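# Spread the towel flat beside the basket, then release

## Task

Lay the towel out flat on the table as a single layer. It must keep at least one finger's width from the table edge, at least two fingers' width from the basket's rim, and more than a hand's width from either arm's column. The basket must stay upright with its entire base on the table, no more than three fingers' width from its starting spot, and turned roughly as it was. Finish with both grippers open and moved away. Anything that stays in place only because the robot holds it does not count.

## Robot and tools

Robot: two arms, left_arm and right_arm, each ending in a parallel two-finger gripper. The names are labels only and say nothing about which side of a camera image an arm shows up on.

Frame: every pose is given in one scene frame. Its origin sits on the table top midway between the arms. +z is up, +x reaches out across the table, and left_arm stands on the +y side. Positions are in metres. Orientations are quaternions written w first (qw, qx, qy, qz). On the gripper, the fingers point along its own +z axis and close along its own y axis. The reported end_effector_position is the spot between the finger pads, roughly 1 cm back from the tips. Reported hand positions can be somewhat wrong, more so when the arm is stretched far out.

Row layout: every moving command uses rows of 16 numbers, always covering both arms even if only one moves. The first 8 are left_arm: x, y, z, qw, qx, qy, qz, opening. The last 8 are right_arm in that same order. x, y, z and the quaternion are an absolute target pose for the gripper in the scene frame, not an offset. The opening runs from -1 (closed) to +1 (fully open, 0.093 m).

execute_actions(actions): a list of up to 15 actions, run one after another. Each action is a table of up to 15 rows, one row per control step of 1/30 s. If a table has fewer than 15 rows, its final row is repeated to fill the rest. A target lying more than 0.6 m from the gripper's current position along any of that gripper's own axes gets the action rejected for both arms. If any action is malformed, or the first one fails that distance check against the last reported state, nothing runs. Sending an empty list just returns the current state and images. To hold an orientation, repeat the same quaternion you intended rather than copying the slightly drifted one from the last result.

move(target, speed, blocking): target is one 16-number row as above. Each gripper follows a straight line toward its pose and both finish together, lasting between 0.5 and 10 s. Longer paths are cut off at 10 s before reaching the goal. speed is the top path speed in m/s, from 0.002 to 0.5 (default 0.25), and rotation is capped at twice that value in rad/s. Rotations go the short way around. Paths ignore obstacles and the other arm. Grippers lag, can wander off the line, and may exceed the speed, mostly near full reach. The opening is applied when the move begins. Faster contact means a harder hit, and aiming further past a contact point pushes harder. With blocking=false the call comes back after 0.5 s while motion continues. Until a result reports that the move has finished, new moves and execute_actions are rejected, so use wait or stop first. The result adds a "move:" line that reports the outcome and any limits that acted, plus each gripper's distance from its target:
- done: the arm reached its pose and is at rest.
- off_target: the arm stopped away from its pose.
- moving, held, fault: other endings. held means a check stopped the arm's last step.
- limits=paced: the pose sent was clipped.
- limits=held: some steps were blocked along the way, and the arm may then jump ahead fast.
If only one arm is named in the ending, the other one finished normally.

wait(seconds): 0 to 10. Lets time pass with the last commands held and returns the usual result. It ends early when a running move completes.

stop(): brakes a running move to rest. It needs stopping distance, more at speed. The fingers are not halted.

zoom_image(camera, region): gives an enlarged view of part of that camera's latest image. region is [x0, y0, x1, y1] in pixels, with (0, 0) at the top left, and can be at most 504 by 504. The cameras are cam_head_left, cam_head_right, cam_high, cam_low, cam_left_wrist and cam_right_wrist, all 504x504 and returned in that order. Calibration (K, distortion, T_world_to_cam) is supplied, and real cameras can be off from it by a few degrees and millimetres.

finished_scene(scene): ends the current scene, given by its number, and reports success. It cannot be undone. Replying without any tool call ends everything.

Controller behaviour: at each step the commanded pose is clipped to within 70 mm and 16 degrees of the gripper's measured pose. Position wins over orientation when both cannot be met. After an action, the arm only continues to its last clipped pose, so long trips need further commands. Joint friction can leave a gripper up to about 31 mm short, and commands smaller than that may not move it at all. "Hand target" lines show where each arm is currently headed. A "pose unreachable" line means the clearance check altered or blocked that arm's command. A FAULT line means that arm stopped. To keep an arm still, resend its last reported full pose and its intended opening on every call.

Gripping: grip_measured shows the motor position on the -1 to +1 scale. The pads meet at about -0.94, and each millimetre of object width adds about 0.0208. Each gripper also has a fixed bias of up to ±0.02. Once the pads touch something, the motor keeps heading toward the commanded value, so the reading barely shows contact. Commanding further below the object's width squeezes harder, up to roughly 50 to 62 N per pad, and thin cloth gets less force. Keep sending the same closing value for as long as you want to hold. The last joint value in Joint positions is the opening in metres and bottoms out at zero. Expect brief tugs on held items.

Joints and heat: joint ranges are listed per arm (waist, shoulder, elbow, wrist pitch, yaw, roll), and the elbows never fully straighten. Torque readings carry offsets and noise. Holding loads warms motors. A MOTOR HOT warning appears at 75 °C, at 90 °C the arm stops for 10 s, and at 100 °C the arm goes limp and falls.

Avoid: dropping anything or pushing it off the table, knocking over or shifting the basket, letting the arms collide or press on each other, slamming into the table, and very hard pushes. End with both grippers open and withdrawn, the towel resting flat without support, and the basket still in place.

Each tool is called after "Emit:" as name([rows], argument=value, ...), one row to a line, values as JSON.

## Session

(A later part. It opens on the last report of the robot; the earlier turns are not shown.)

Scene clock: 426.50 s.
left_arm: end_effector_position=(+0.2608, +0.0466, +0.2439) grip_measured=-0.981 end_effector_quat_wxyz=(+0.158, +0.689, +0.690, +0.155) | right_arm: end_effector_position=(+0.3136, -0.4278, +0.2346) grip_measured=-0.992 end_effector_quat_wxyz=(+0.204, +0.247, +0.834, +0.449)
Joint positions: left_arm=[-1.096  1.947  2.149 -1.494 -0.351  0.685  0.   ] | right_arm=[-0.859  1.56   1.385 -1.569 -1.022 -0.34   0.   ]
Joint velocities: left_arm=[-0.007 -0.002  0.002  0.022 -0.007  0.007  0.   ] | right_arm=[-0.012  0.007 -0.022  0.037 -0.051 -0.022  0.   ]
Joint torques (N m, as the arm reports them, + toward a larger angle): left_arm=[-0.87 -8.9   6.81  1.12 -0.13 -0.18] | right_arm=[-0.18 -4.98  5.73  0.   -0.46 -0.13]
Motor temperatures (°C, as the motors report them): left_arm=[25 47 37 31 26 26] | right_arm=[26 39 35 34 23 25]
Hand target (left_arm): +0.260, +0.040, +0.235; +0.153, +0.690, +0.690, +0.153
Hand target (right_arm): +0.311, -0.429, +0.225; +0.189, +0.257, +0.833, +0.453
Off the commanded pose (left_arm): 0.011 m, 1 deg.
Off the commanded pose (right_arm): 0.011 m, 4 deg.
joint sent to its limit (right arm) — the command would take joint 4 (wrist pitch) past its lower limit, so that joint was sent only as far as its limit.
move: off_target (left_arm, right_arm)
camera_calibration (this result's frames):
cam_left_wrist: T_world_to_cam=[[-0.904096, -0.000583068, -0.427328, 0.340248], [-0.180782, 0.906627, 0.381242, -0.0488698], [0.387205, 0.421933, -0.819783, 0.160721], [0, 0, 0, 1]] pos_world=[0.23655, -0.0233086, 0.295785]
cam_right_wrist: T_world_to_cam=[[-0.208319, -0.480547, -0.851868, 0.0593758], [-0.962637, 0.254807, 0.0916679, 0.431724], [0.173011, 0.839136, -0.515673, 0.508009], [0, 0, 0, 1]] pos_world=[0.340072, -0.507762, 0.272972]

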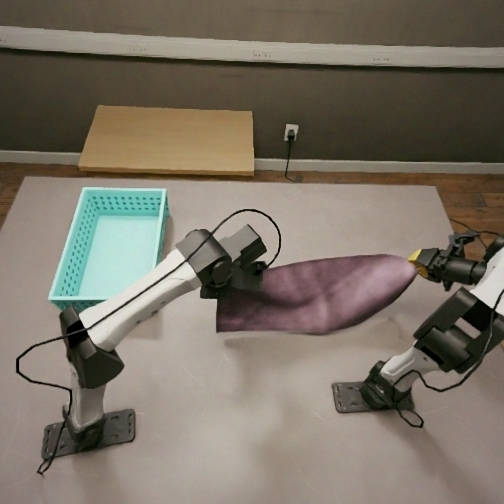

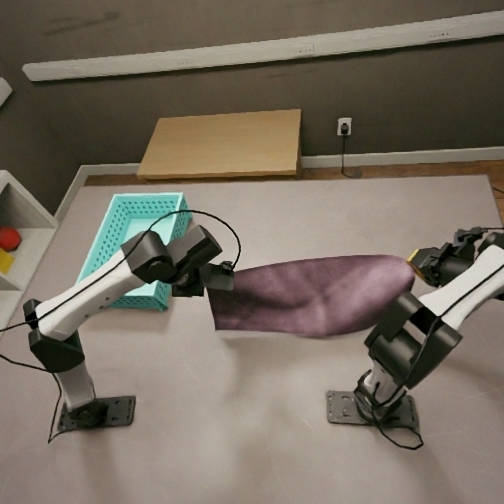

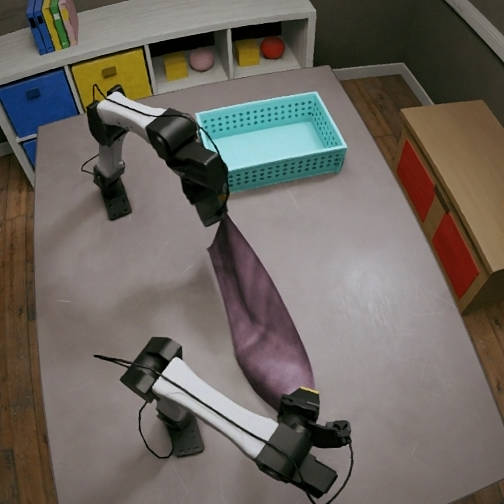

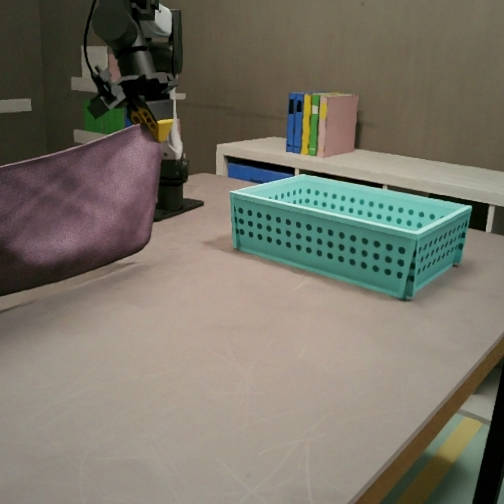

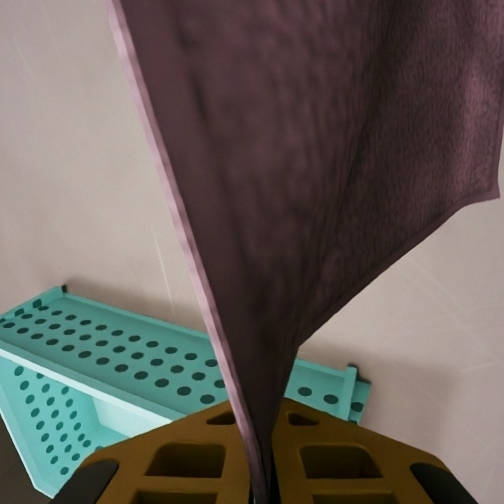

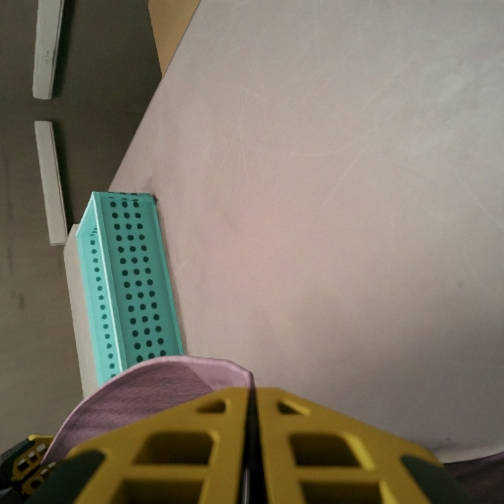

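Emit:
move(target=[0.37,0.08,0.17,0.153,0.690,0.690,0.153,-1, 0.43,-0.388,0.165,0.17,0.245,0.835,0.465,-1], speed=0.15)

Scene clock: 432.50 s.
left_arm: end_effector_position=(+0.3679, +0.0807, +0.1794) grip_measured=-0.981 end_effector_quat_wxyz=(+0.160, +0.687, +0.691, +0.157) | right_arm: end_effector_position=(+0.4299, -0.3881, +0.1754) grip_measured=-0.992 end_effector_quat_wxyz=(+0.180, +0.237, +0.834, +0.465)
Joint positions: left_arm=[-0.839  2.05   2.018 -1.175 -0.276  0.938  0.   ] | right_arm=[-0.518  1.748  1.339 -0.88  -1.021  0.235  0.   ]
Joint velocities: left_arm=[-0.012 -0.002 -0.007 -0.066  0.051  0.022  0.   ] | right_arm=[-0.007 -0.007 -0.017  0.139  0.022  0.022  0.   ]
Joint torques (N m, as the arm reports them, + toward a larger angle): left_arm=[  0.25 -10.8    7.54   1.27  -0.04   0.05] | right_arm=[ 0.85 -8.14  6.34  0.96 -0.41  0.01]
Motor temperatures (°C, as the motors report them): left_arm=[25 47 36 31 26 26] | right_arm=[26 38 35 33 23 25]
Hand target (left_arm): +0.371, +0.081, +0.171; +0.155, +0.690, +0.689, +0.157
Hand target (right_arm): +0.428, -0.386, +0.164; +0.168, +0.245, +0.836, +0.462
Off the commanded pose (left_arm): 0.010 m, 1 deg.
Off the commanded pose (right_arm): 0.010 m, 1 deg.
move: done
camera_calibration (this result's frames):
cam_left_wrist: T_world_to_cam=[[-0.900735, -0.00496355, -0.43434, 0.409962], [-0.187725, 0.906178, 0.378948, -0.0328427], [0.391708, 0.422868, -0.817158, 0.0498226], [0, 0, 0, 1]] pos_world=[0.343586, 0.0107278, 0.231222]
cam_right_wrist: T_world_to_cam=[[-0.206375, -0.460039, -0.863582, 0.0613579], [-0.970572, 0.20818, 0.121044, 0.519188], [0.124096, 0.863149, -0.489464, 0.449809], [0, 0, 0, 1]] pos_world=[0.460753, -0.46811, 0.210308]

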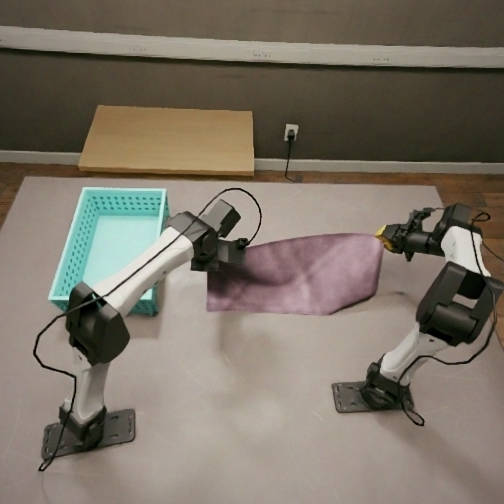

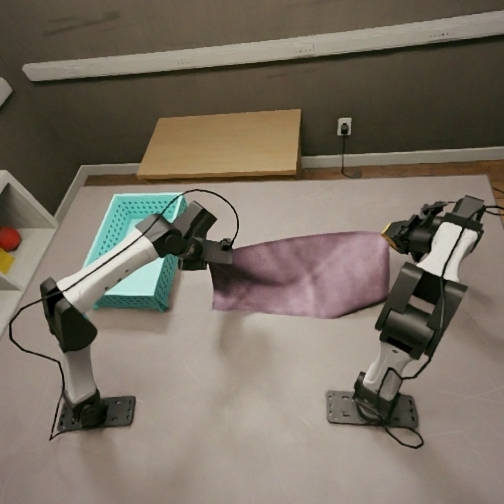

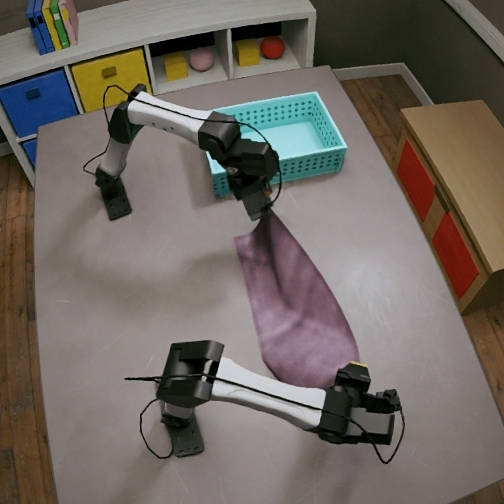

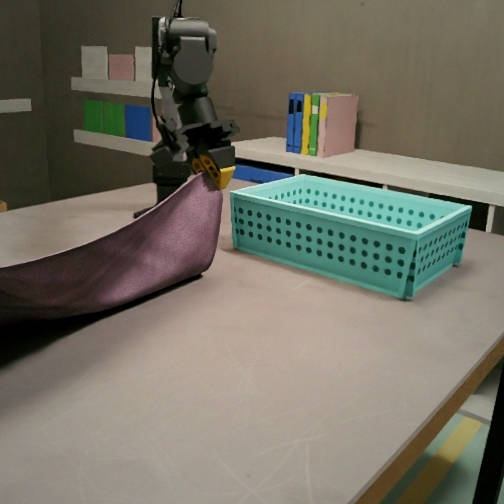

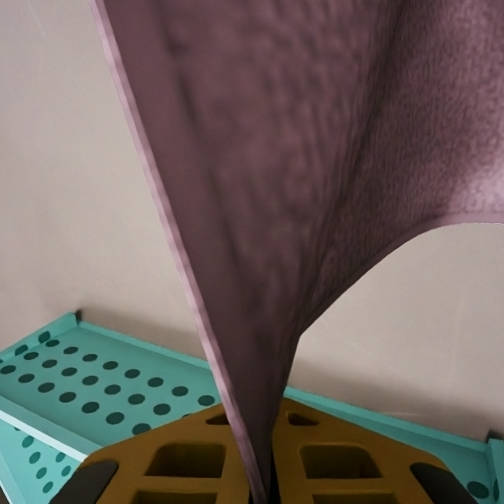

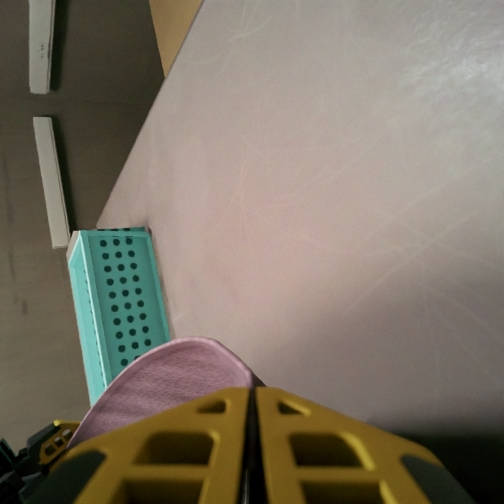

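Emit:
move(target=[0.465,0.095,0.10,0.153,0.690,0.690,0.153,-1, 0.525,-0.375,0.095,0.17,0.245,0.835,0.465,-1], speed=0.12)

Scene clock: 440.17 s.
left_arm: end_effector_position=(+0.4602, +0.0953, +0.1028) grip_measured=-0.981 end_effector_quat_wxyz=(+0.151, +0.689, +0.691, +0.155) | right_arm: end_effector_position=(+0.5183, -0.3734, +0.0979) grip_measured=-0.992 end_effector_quat_wxyz=(+0.167, +0.244, +0.832, +0.469)
Joint positions: left_arm=[-0.696  2.358  2.215 -1.048 -0.222  1.078  0.   ] | right_arm=[-0.388  2.077  1.452 -0.503 -0.979  0.462  0.   ]
Joint velocities: left_arm=[ 0.007  0.002  0.002  0.007 -0.007  0.051  0.   ] | right_arm=[-0.017 -0.002 -0.007  0.007 -0.022 -0.037  0.   ]
Joint torques (N m, as the arm reports them, + toward a larger angle): left_arm=[  0.4  -13.37   9.94   1.22  -0.03   0.06] | right_arm=[  0.93 -10.68   9.24   1.21  -0.35  -0.05]
Motor temperatures (°C, as the motors report them): left_arm=[25 48 36 31 26 26] | right_arm=[26 38 35 34 23 25]
Hand target (left_arm): +0.466, +0.096, +0.101; +0.154, +0.690, +0.690, +0.156
Hand target (right_arm): +0.524, -0.374, +0.094; +0.169, +0.244, +0.835, +0.464
Off the commanded pose (left_arm): 0.006 m, 0 deg.
Off the commanded pose (right_arm): 0.007 m, 1 deg.
move: done
camera_calibration (this result's frames):
cam_left_wrist: T_world_to_cam=[[-0.907813, 0.00068942, -0.419374, 0.461041], [-0.180044, 0.902513, 0.391223, -0.0041048], [0.37876, 0.430663, -0.819189, -0.0497133], [0, 0, 0, 1]] pos_world=[0.436629, 0.0247965, 0.15423]
cam_right_wrist: T_world_to_cam=[[-0.22874, -0.445688, -0.865471, 0.0366092], [-0.96711, 0.205634, 0.149709, 0.605755], [0.111247, 0.87125, -0.478066, 0.396755], [0, 0, 0, 1]] pos_world=[0.550067, -0.453921, 0.130673]

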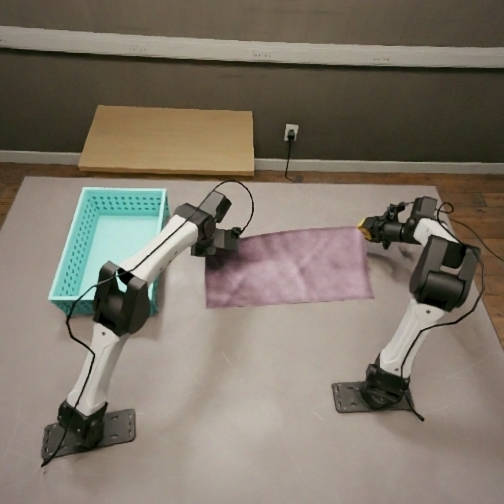

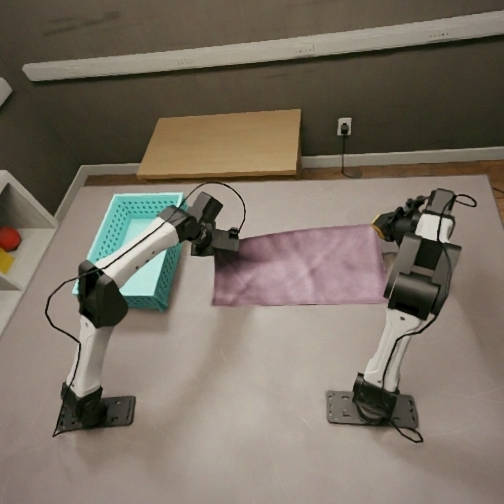

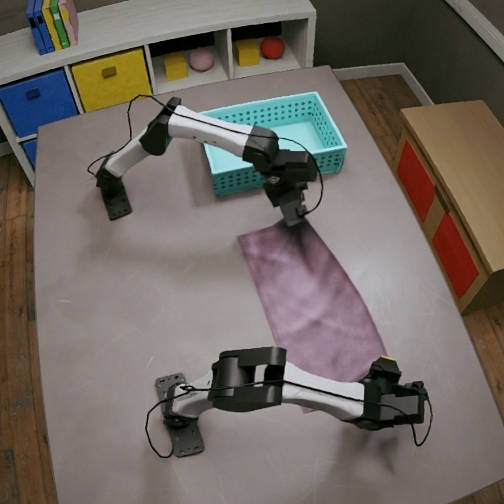

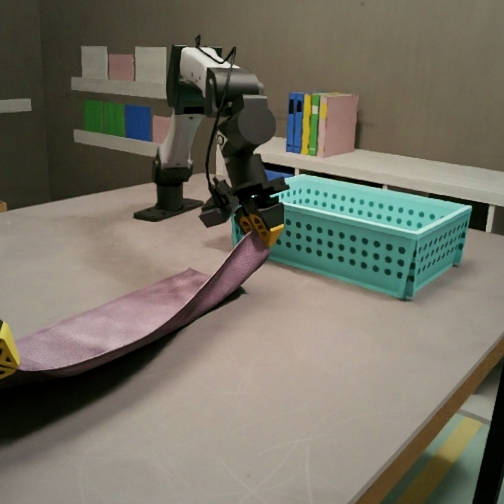

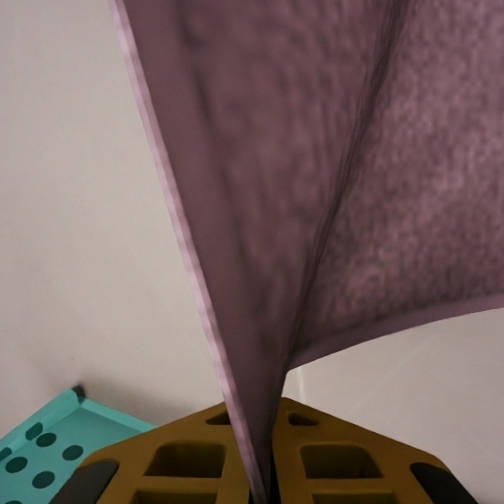

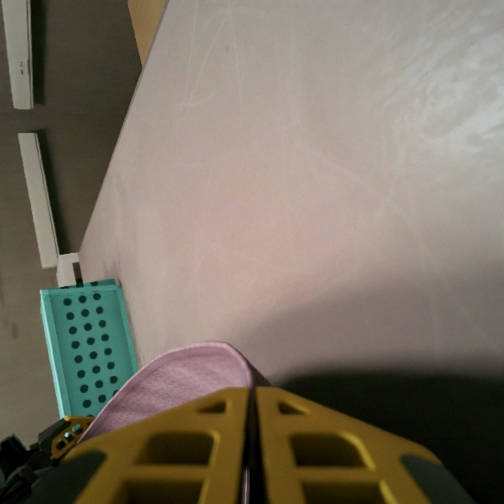

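Emit:
move(target=[0.505,0.105,0.045,0.123,0.696,0.696,0.123,-1, 0.558,-0.375,0.035,0.17,0.245,0.835,0.465,-1], speed=0.08)

Scene clock: 446.03 s.
left_arm: end_effector_position=(+0.5066, +0.0999, +0.0565) grip_measured=-0.981 end_effector_quat_wxyz=(+0.140, +0.692, +0.696, +0.130) | right_arm: end_effector_position=(+0.5527, -0.3763, +0.0404) grip_measured=-0.992 end_effector_quat_wxyz=(+0.170, +0.245, +0.831, +0.469)
Joint positions: left_arm=[-0.631  2.688  2.659 -1.189 -0.159  1.125  0.   ] | right_arm=[-0.368  2.28   1.529 -0.341 -0.969  0.502  0.   ]
Joint velocities: left_arm=[ 0.007  0.012  0.002 -0.022  0.007  0.037  0.   ] | right_arm=[-0.012  0.007  0.007 -0.007  0.037  0.022  0.   ]
Joint torques (N m, as the arm reports them, + toward a larger angle): left_arm=[  0.42 -14.22   9.76   0.87   0.02   0.04] | right_arm=[  1.07 -11.95   8.92   1.24  -0.34  -0.01]
Motor temperatures (°C, as the motors report them): left_arm=[25 50 37 31 26 26] | right_arm=[26 39 36 34 23 25]
Hand target (left_arm): +0.505, +0.106, +0.045; +0.124, +0.696, +0.696, +0.124
Hand target (right_arm): +0.557, -0.375, +0.035; +0.170, +0.245, +0.834, +0.464
Off the commanded pose (left_arm): 0.013 m, 2 deg.
Off the commanded pose (right_arm): 0.008 m, 1 deg.
move: off_target (left_arm)
camera_calibration (this result's frames):
cam_left_wrist: T_world_to_cam=[[-0.928198, -0.00659438, -0.372029, 0.492132], [-0.159495, 0.91038, 0.381797, 0.00751887], [0.33617, 0.41372, -0.846065, -0.0824458], [0, 0, 0, 1]] pos_world=[0.48571, 0.0305098, 0.110462]
cam_right_wrist: T_world_to_cam=[[-0.227185, -0.445089, -0.866189, -0.00723292], [-0.966854, 0.209523, 0.145925, 0.649684], [0.116537, 0.87063, -0.477936, 0.364846], [0, 0, 0, 1]] pos_world=[0.583988, -0.456989, 0.073303]

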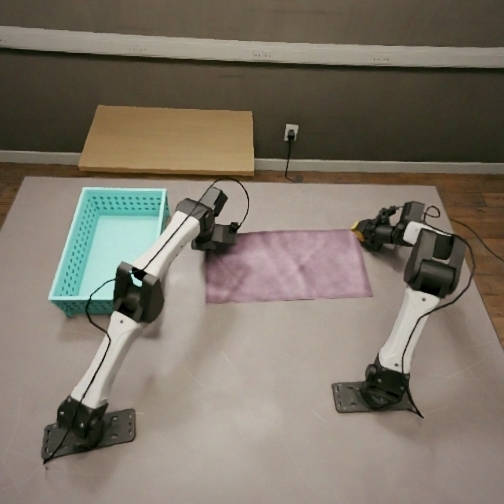

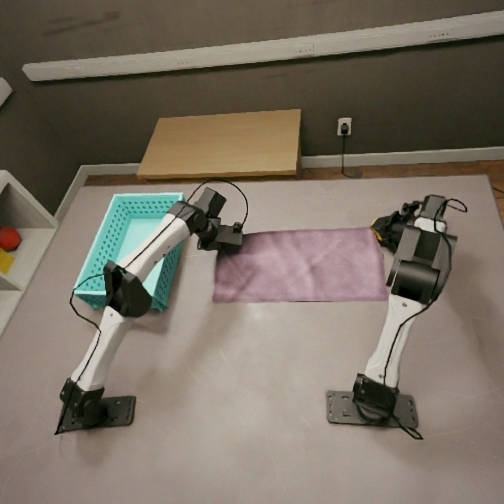

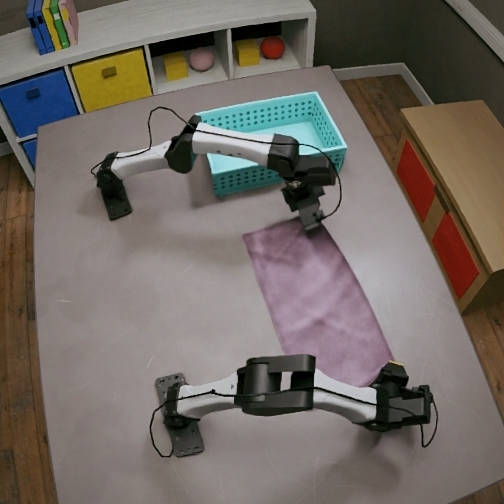

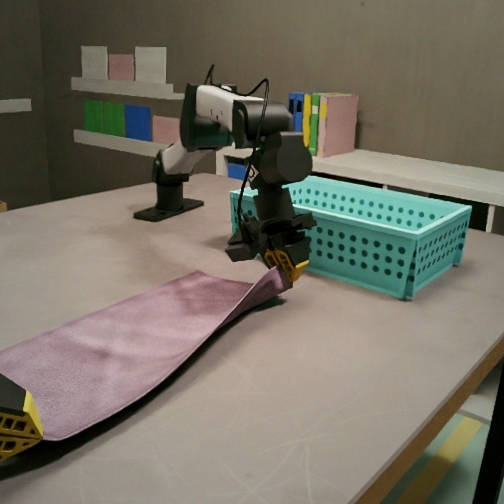

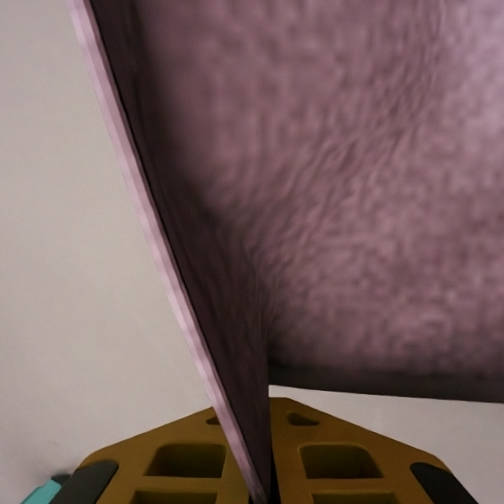

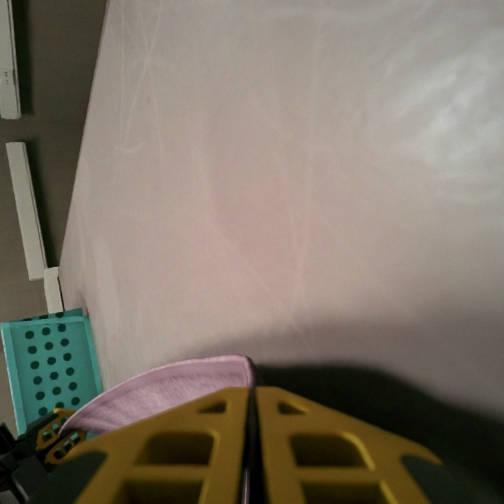

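Open left wide, right slightly, then withdraw.

Emit:
execute_actions([
  [[0.505,0.105,0.045,0.123,0.696,0.696,0.123,0.6, 0.558,-0.375,0.035,0.17,0.245,0.835,0.465,-0.4]],
  [[0.505,0.105,0.045,0.123,0.696,0.696,0.123,0.6, 0.545,-0.40,0.04,0.17,0.245,0.835,0.465,-0.4]],
  [[0.505,0.105,0.08,0.123,0.696,0.696,0.123,0.6, 0.535,-0.43,0.05,0.17,0.245,0.835,0.465,-0.4]],
])

Scene clock: 452.23 s.
left_arm: end_effector_position=(+0.5070, +0.0996, +0.0943) grip_measured=+0.597 end_effector_quat_wxyz=(+0.160, +0.689, +0.693, +0.137) | right_arm: end_effector_position=(+0.5364, -0.4346, +0.0581) grip_measured=-0.403 end_effector_quat_wxyz=(+0.185, +0.245, +0.834, +0.458)
Joint positions: left_arm=[-0.631  2.718  2.861 -1.317 -0.158  1.129  0.074] | right_arm=[-0.498  2.281  1.634 -0.583 -0.997  0.302  0.026]
Joint velocities: left_arm=[-0.007  0.002  0.017 -0.066 -0.007  0.051  0.001] | right_arm=[-0.002  0.007 -0.012 -0.168  0.007  0.037  0.001]
Joint torques (N m, as the arm reports them, + toward a larger angle): left_arm=[  0.41 -13.79   9.55   0.95   0.04   0.02] | right_arm=[  0.86 -11.42   9.03   0.8   -0.59  -0.17]
Motor temperatures (°C, as the motors report them): left_arm=[25 52 37 31 26 26] | right_arm=[26 40 37 34 23 25]
Hand target (left_arm): +0.504, +0.105, +0.080; +0.140, +0.695, +0.693, +0.129
Hand target (right_arm): +0.535, -0.430, +0.050; +0.171, +0.245, +0.833, +0.465
Off the commanded pose (left_arm): 0.015 m, 5 deg.
Off the commanded pose (right_arm): 0.009 m, 2 deg.
elbow stopped short (left arm): the move would have taken joint 3 (elbow) straighter than the controller allows; a more bent joint 3 avoids this.
camera_calibration (this result's frames):
cam_left_wrist: T_world_to_cam=[[-0.913191, -0.00965311, -0.407417, 0.502598], [-0.169682, 0.917949, 0.358578, 0.0000289147], [0.370527, 0.396582, -0.839901, -0.0666979], [0, 0, 0, 1]] pos_world=[0.483687, 0.0312763, 0.148737]
cam_right_wrist: T_world_to_cam=[[-0.218656, -0.465402, -0.857666, -0.0354001], [-0.96566, 0.229596, 0.121601, 0.653078], [0.140323, 0.854802, -0.499622, 0.407531], [0, 0, 0, 1]] pos_world=[0.565725, -0.514777, 0.093835]

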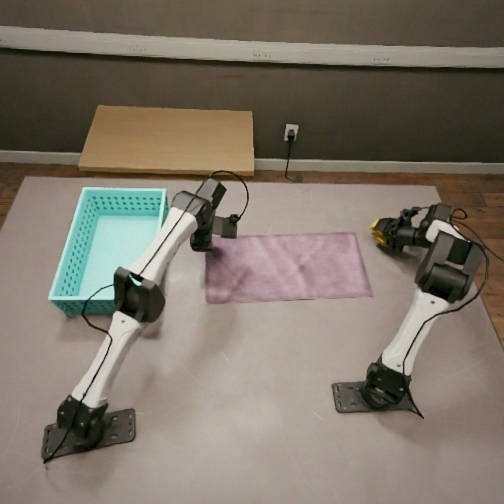

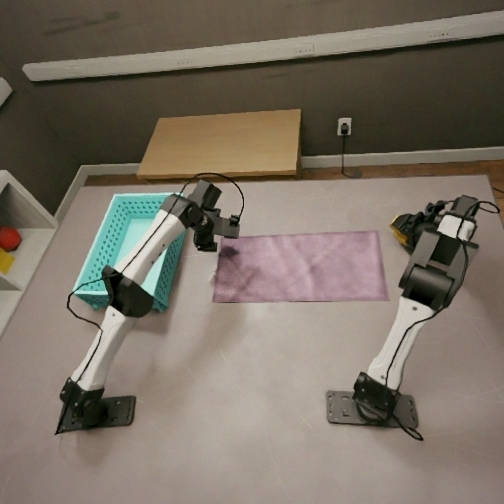

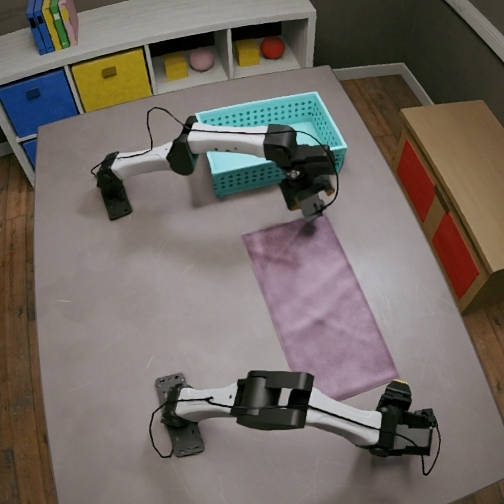

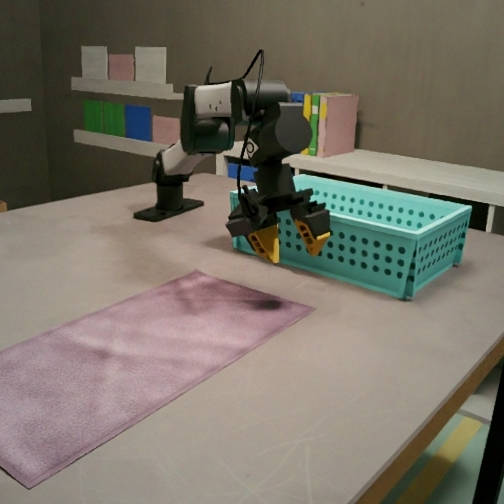

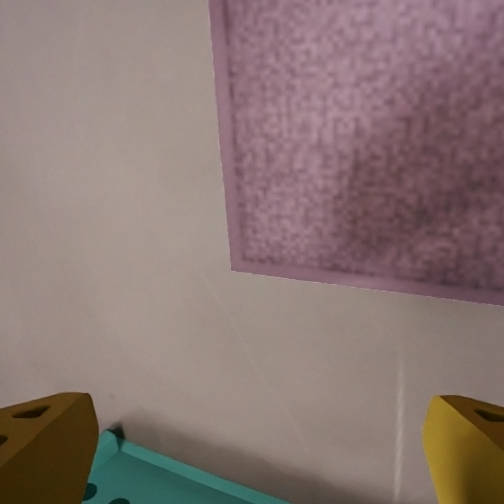

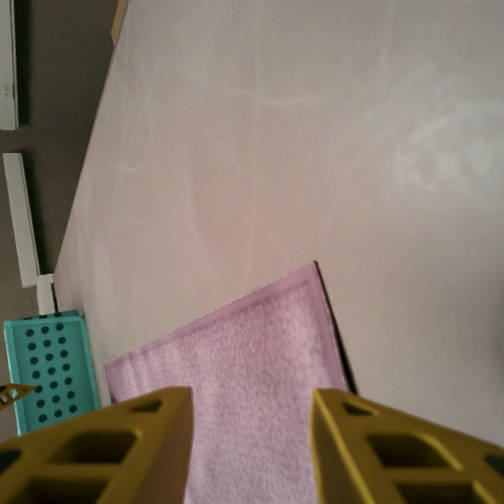

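Flat. Retreat.

Emit:
move(target=[0.15,0.16,0.25,0.335,0.694,0.622,0.131,0.6, 0.25,-0.55,0.25,0.35,0.2,0.88,0.2,0.6], speed=0.3)

Scene clock: 456.70 s.
left_arm: end_effector_position=(+0.1497, +0.1528, +0.2538) grip_measured=+0.598 end_effector_quat_wxyz=(+0.342, +0.693, +0.623, +0.120) | right_arm: end_effector_position=(+0.2548, -0.5489, +0.2562) grip_measured=+0.598 end_effector_quat_wxyz=(+0.367, +0.197, +0.886, +0.202)
Joint positions: left_arm=[-1.197  1.001  1.169 -1.07  -0.35   0.766  0.074] | right_arm=[-1.254  1.494  1.504 -1.495 -0.862 -0.736  0.074]
Joint velocities: left_arm=[-0.007 -0.012 -0.007 -0.022 -0.051 -0.037  0.001] | right_arm=[-0.012 -0.002  0.007  0.022 -0.007 -0.037  0.001]
Joint torques (N m, as the arm reports them, + toward a larger angle): left_arm=[-1.   -1.99  8.19  1.47 -0.19 -0.2 ] | right_arm=[-0.01 -3.76  8.71  0.4  -0.42 -0.14]
Motor temperatures (°C, as the motors report them): left_arm=[25 52 37 31 26 26] | right_arm=[26 41 37 34 23 25]
Hand target (left_arm): +0.146, +0.156, +0.250; +0.333, +0.696, +0.624, +0.123
Hand target (right_arm): +0.253, -0.554, +0.252; +0.358, +0.203, +0.888, +0.206
Off the commanded pose (left_arm): 0.008 m, 2 deg.
Off the commanded pose (right_arm): 0.008 m, 2 deg.
move: done; limits=paced
camera_calibration (this result's frames):
cam_left_wrist: T_world_to_cam=[[-0.783452, -0.0064802, -0.621419, 0.276186], [-0.0716656, 0.994217, 0.0799845, -0.122261], [0.617306, 0.107198, -0.779385, 0.170423], [0, 0, 0, 1]] pos_world=[0.102413, 0.105075, 0.314231]
cam_right_wrist: T_world_to_cam=[[-0.181516, -0.848407, -0.49725, -0.292299], [-0.904301, 0.342681, -0.254576, 0.526065], [0.386382, 0.403454, -0.829417, 0.417789], [0, 0, 0, 1]] pos_world=[0.261237, -0.59682, 0.335099]

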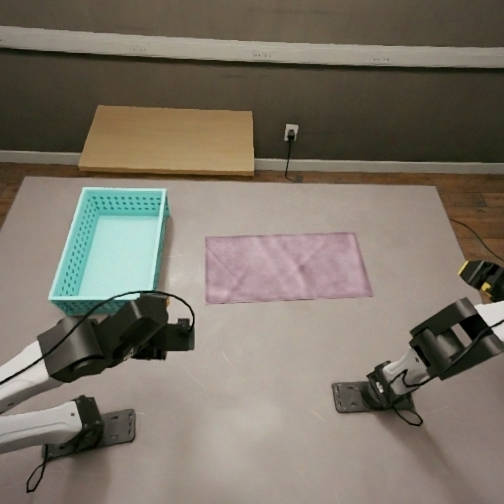

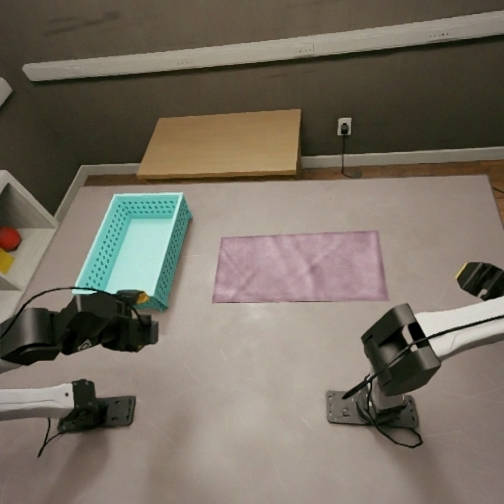

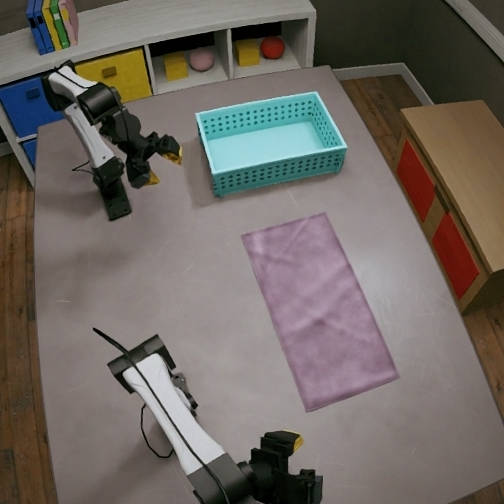

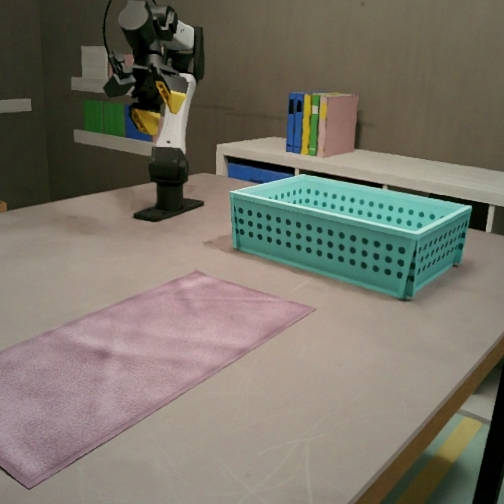

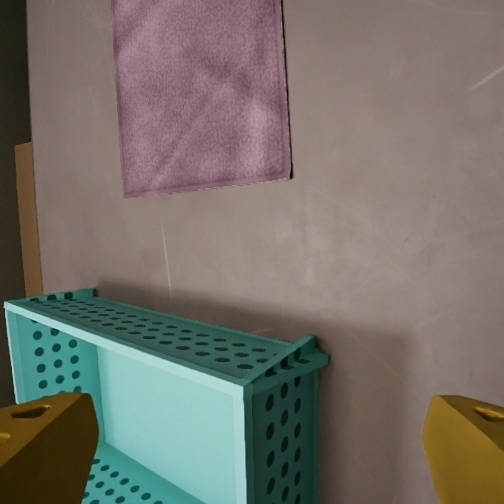

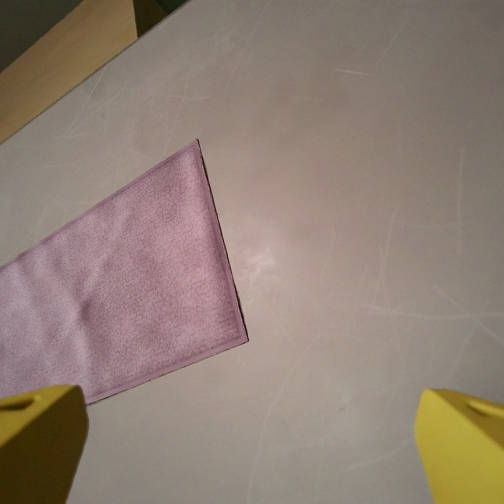

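Emit:
finished_scene(scene=1)

The scene is finished: the task was done.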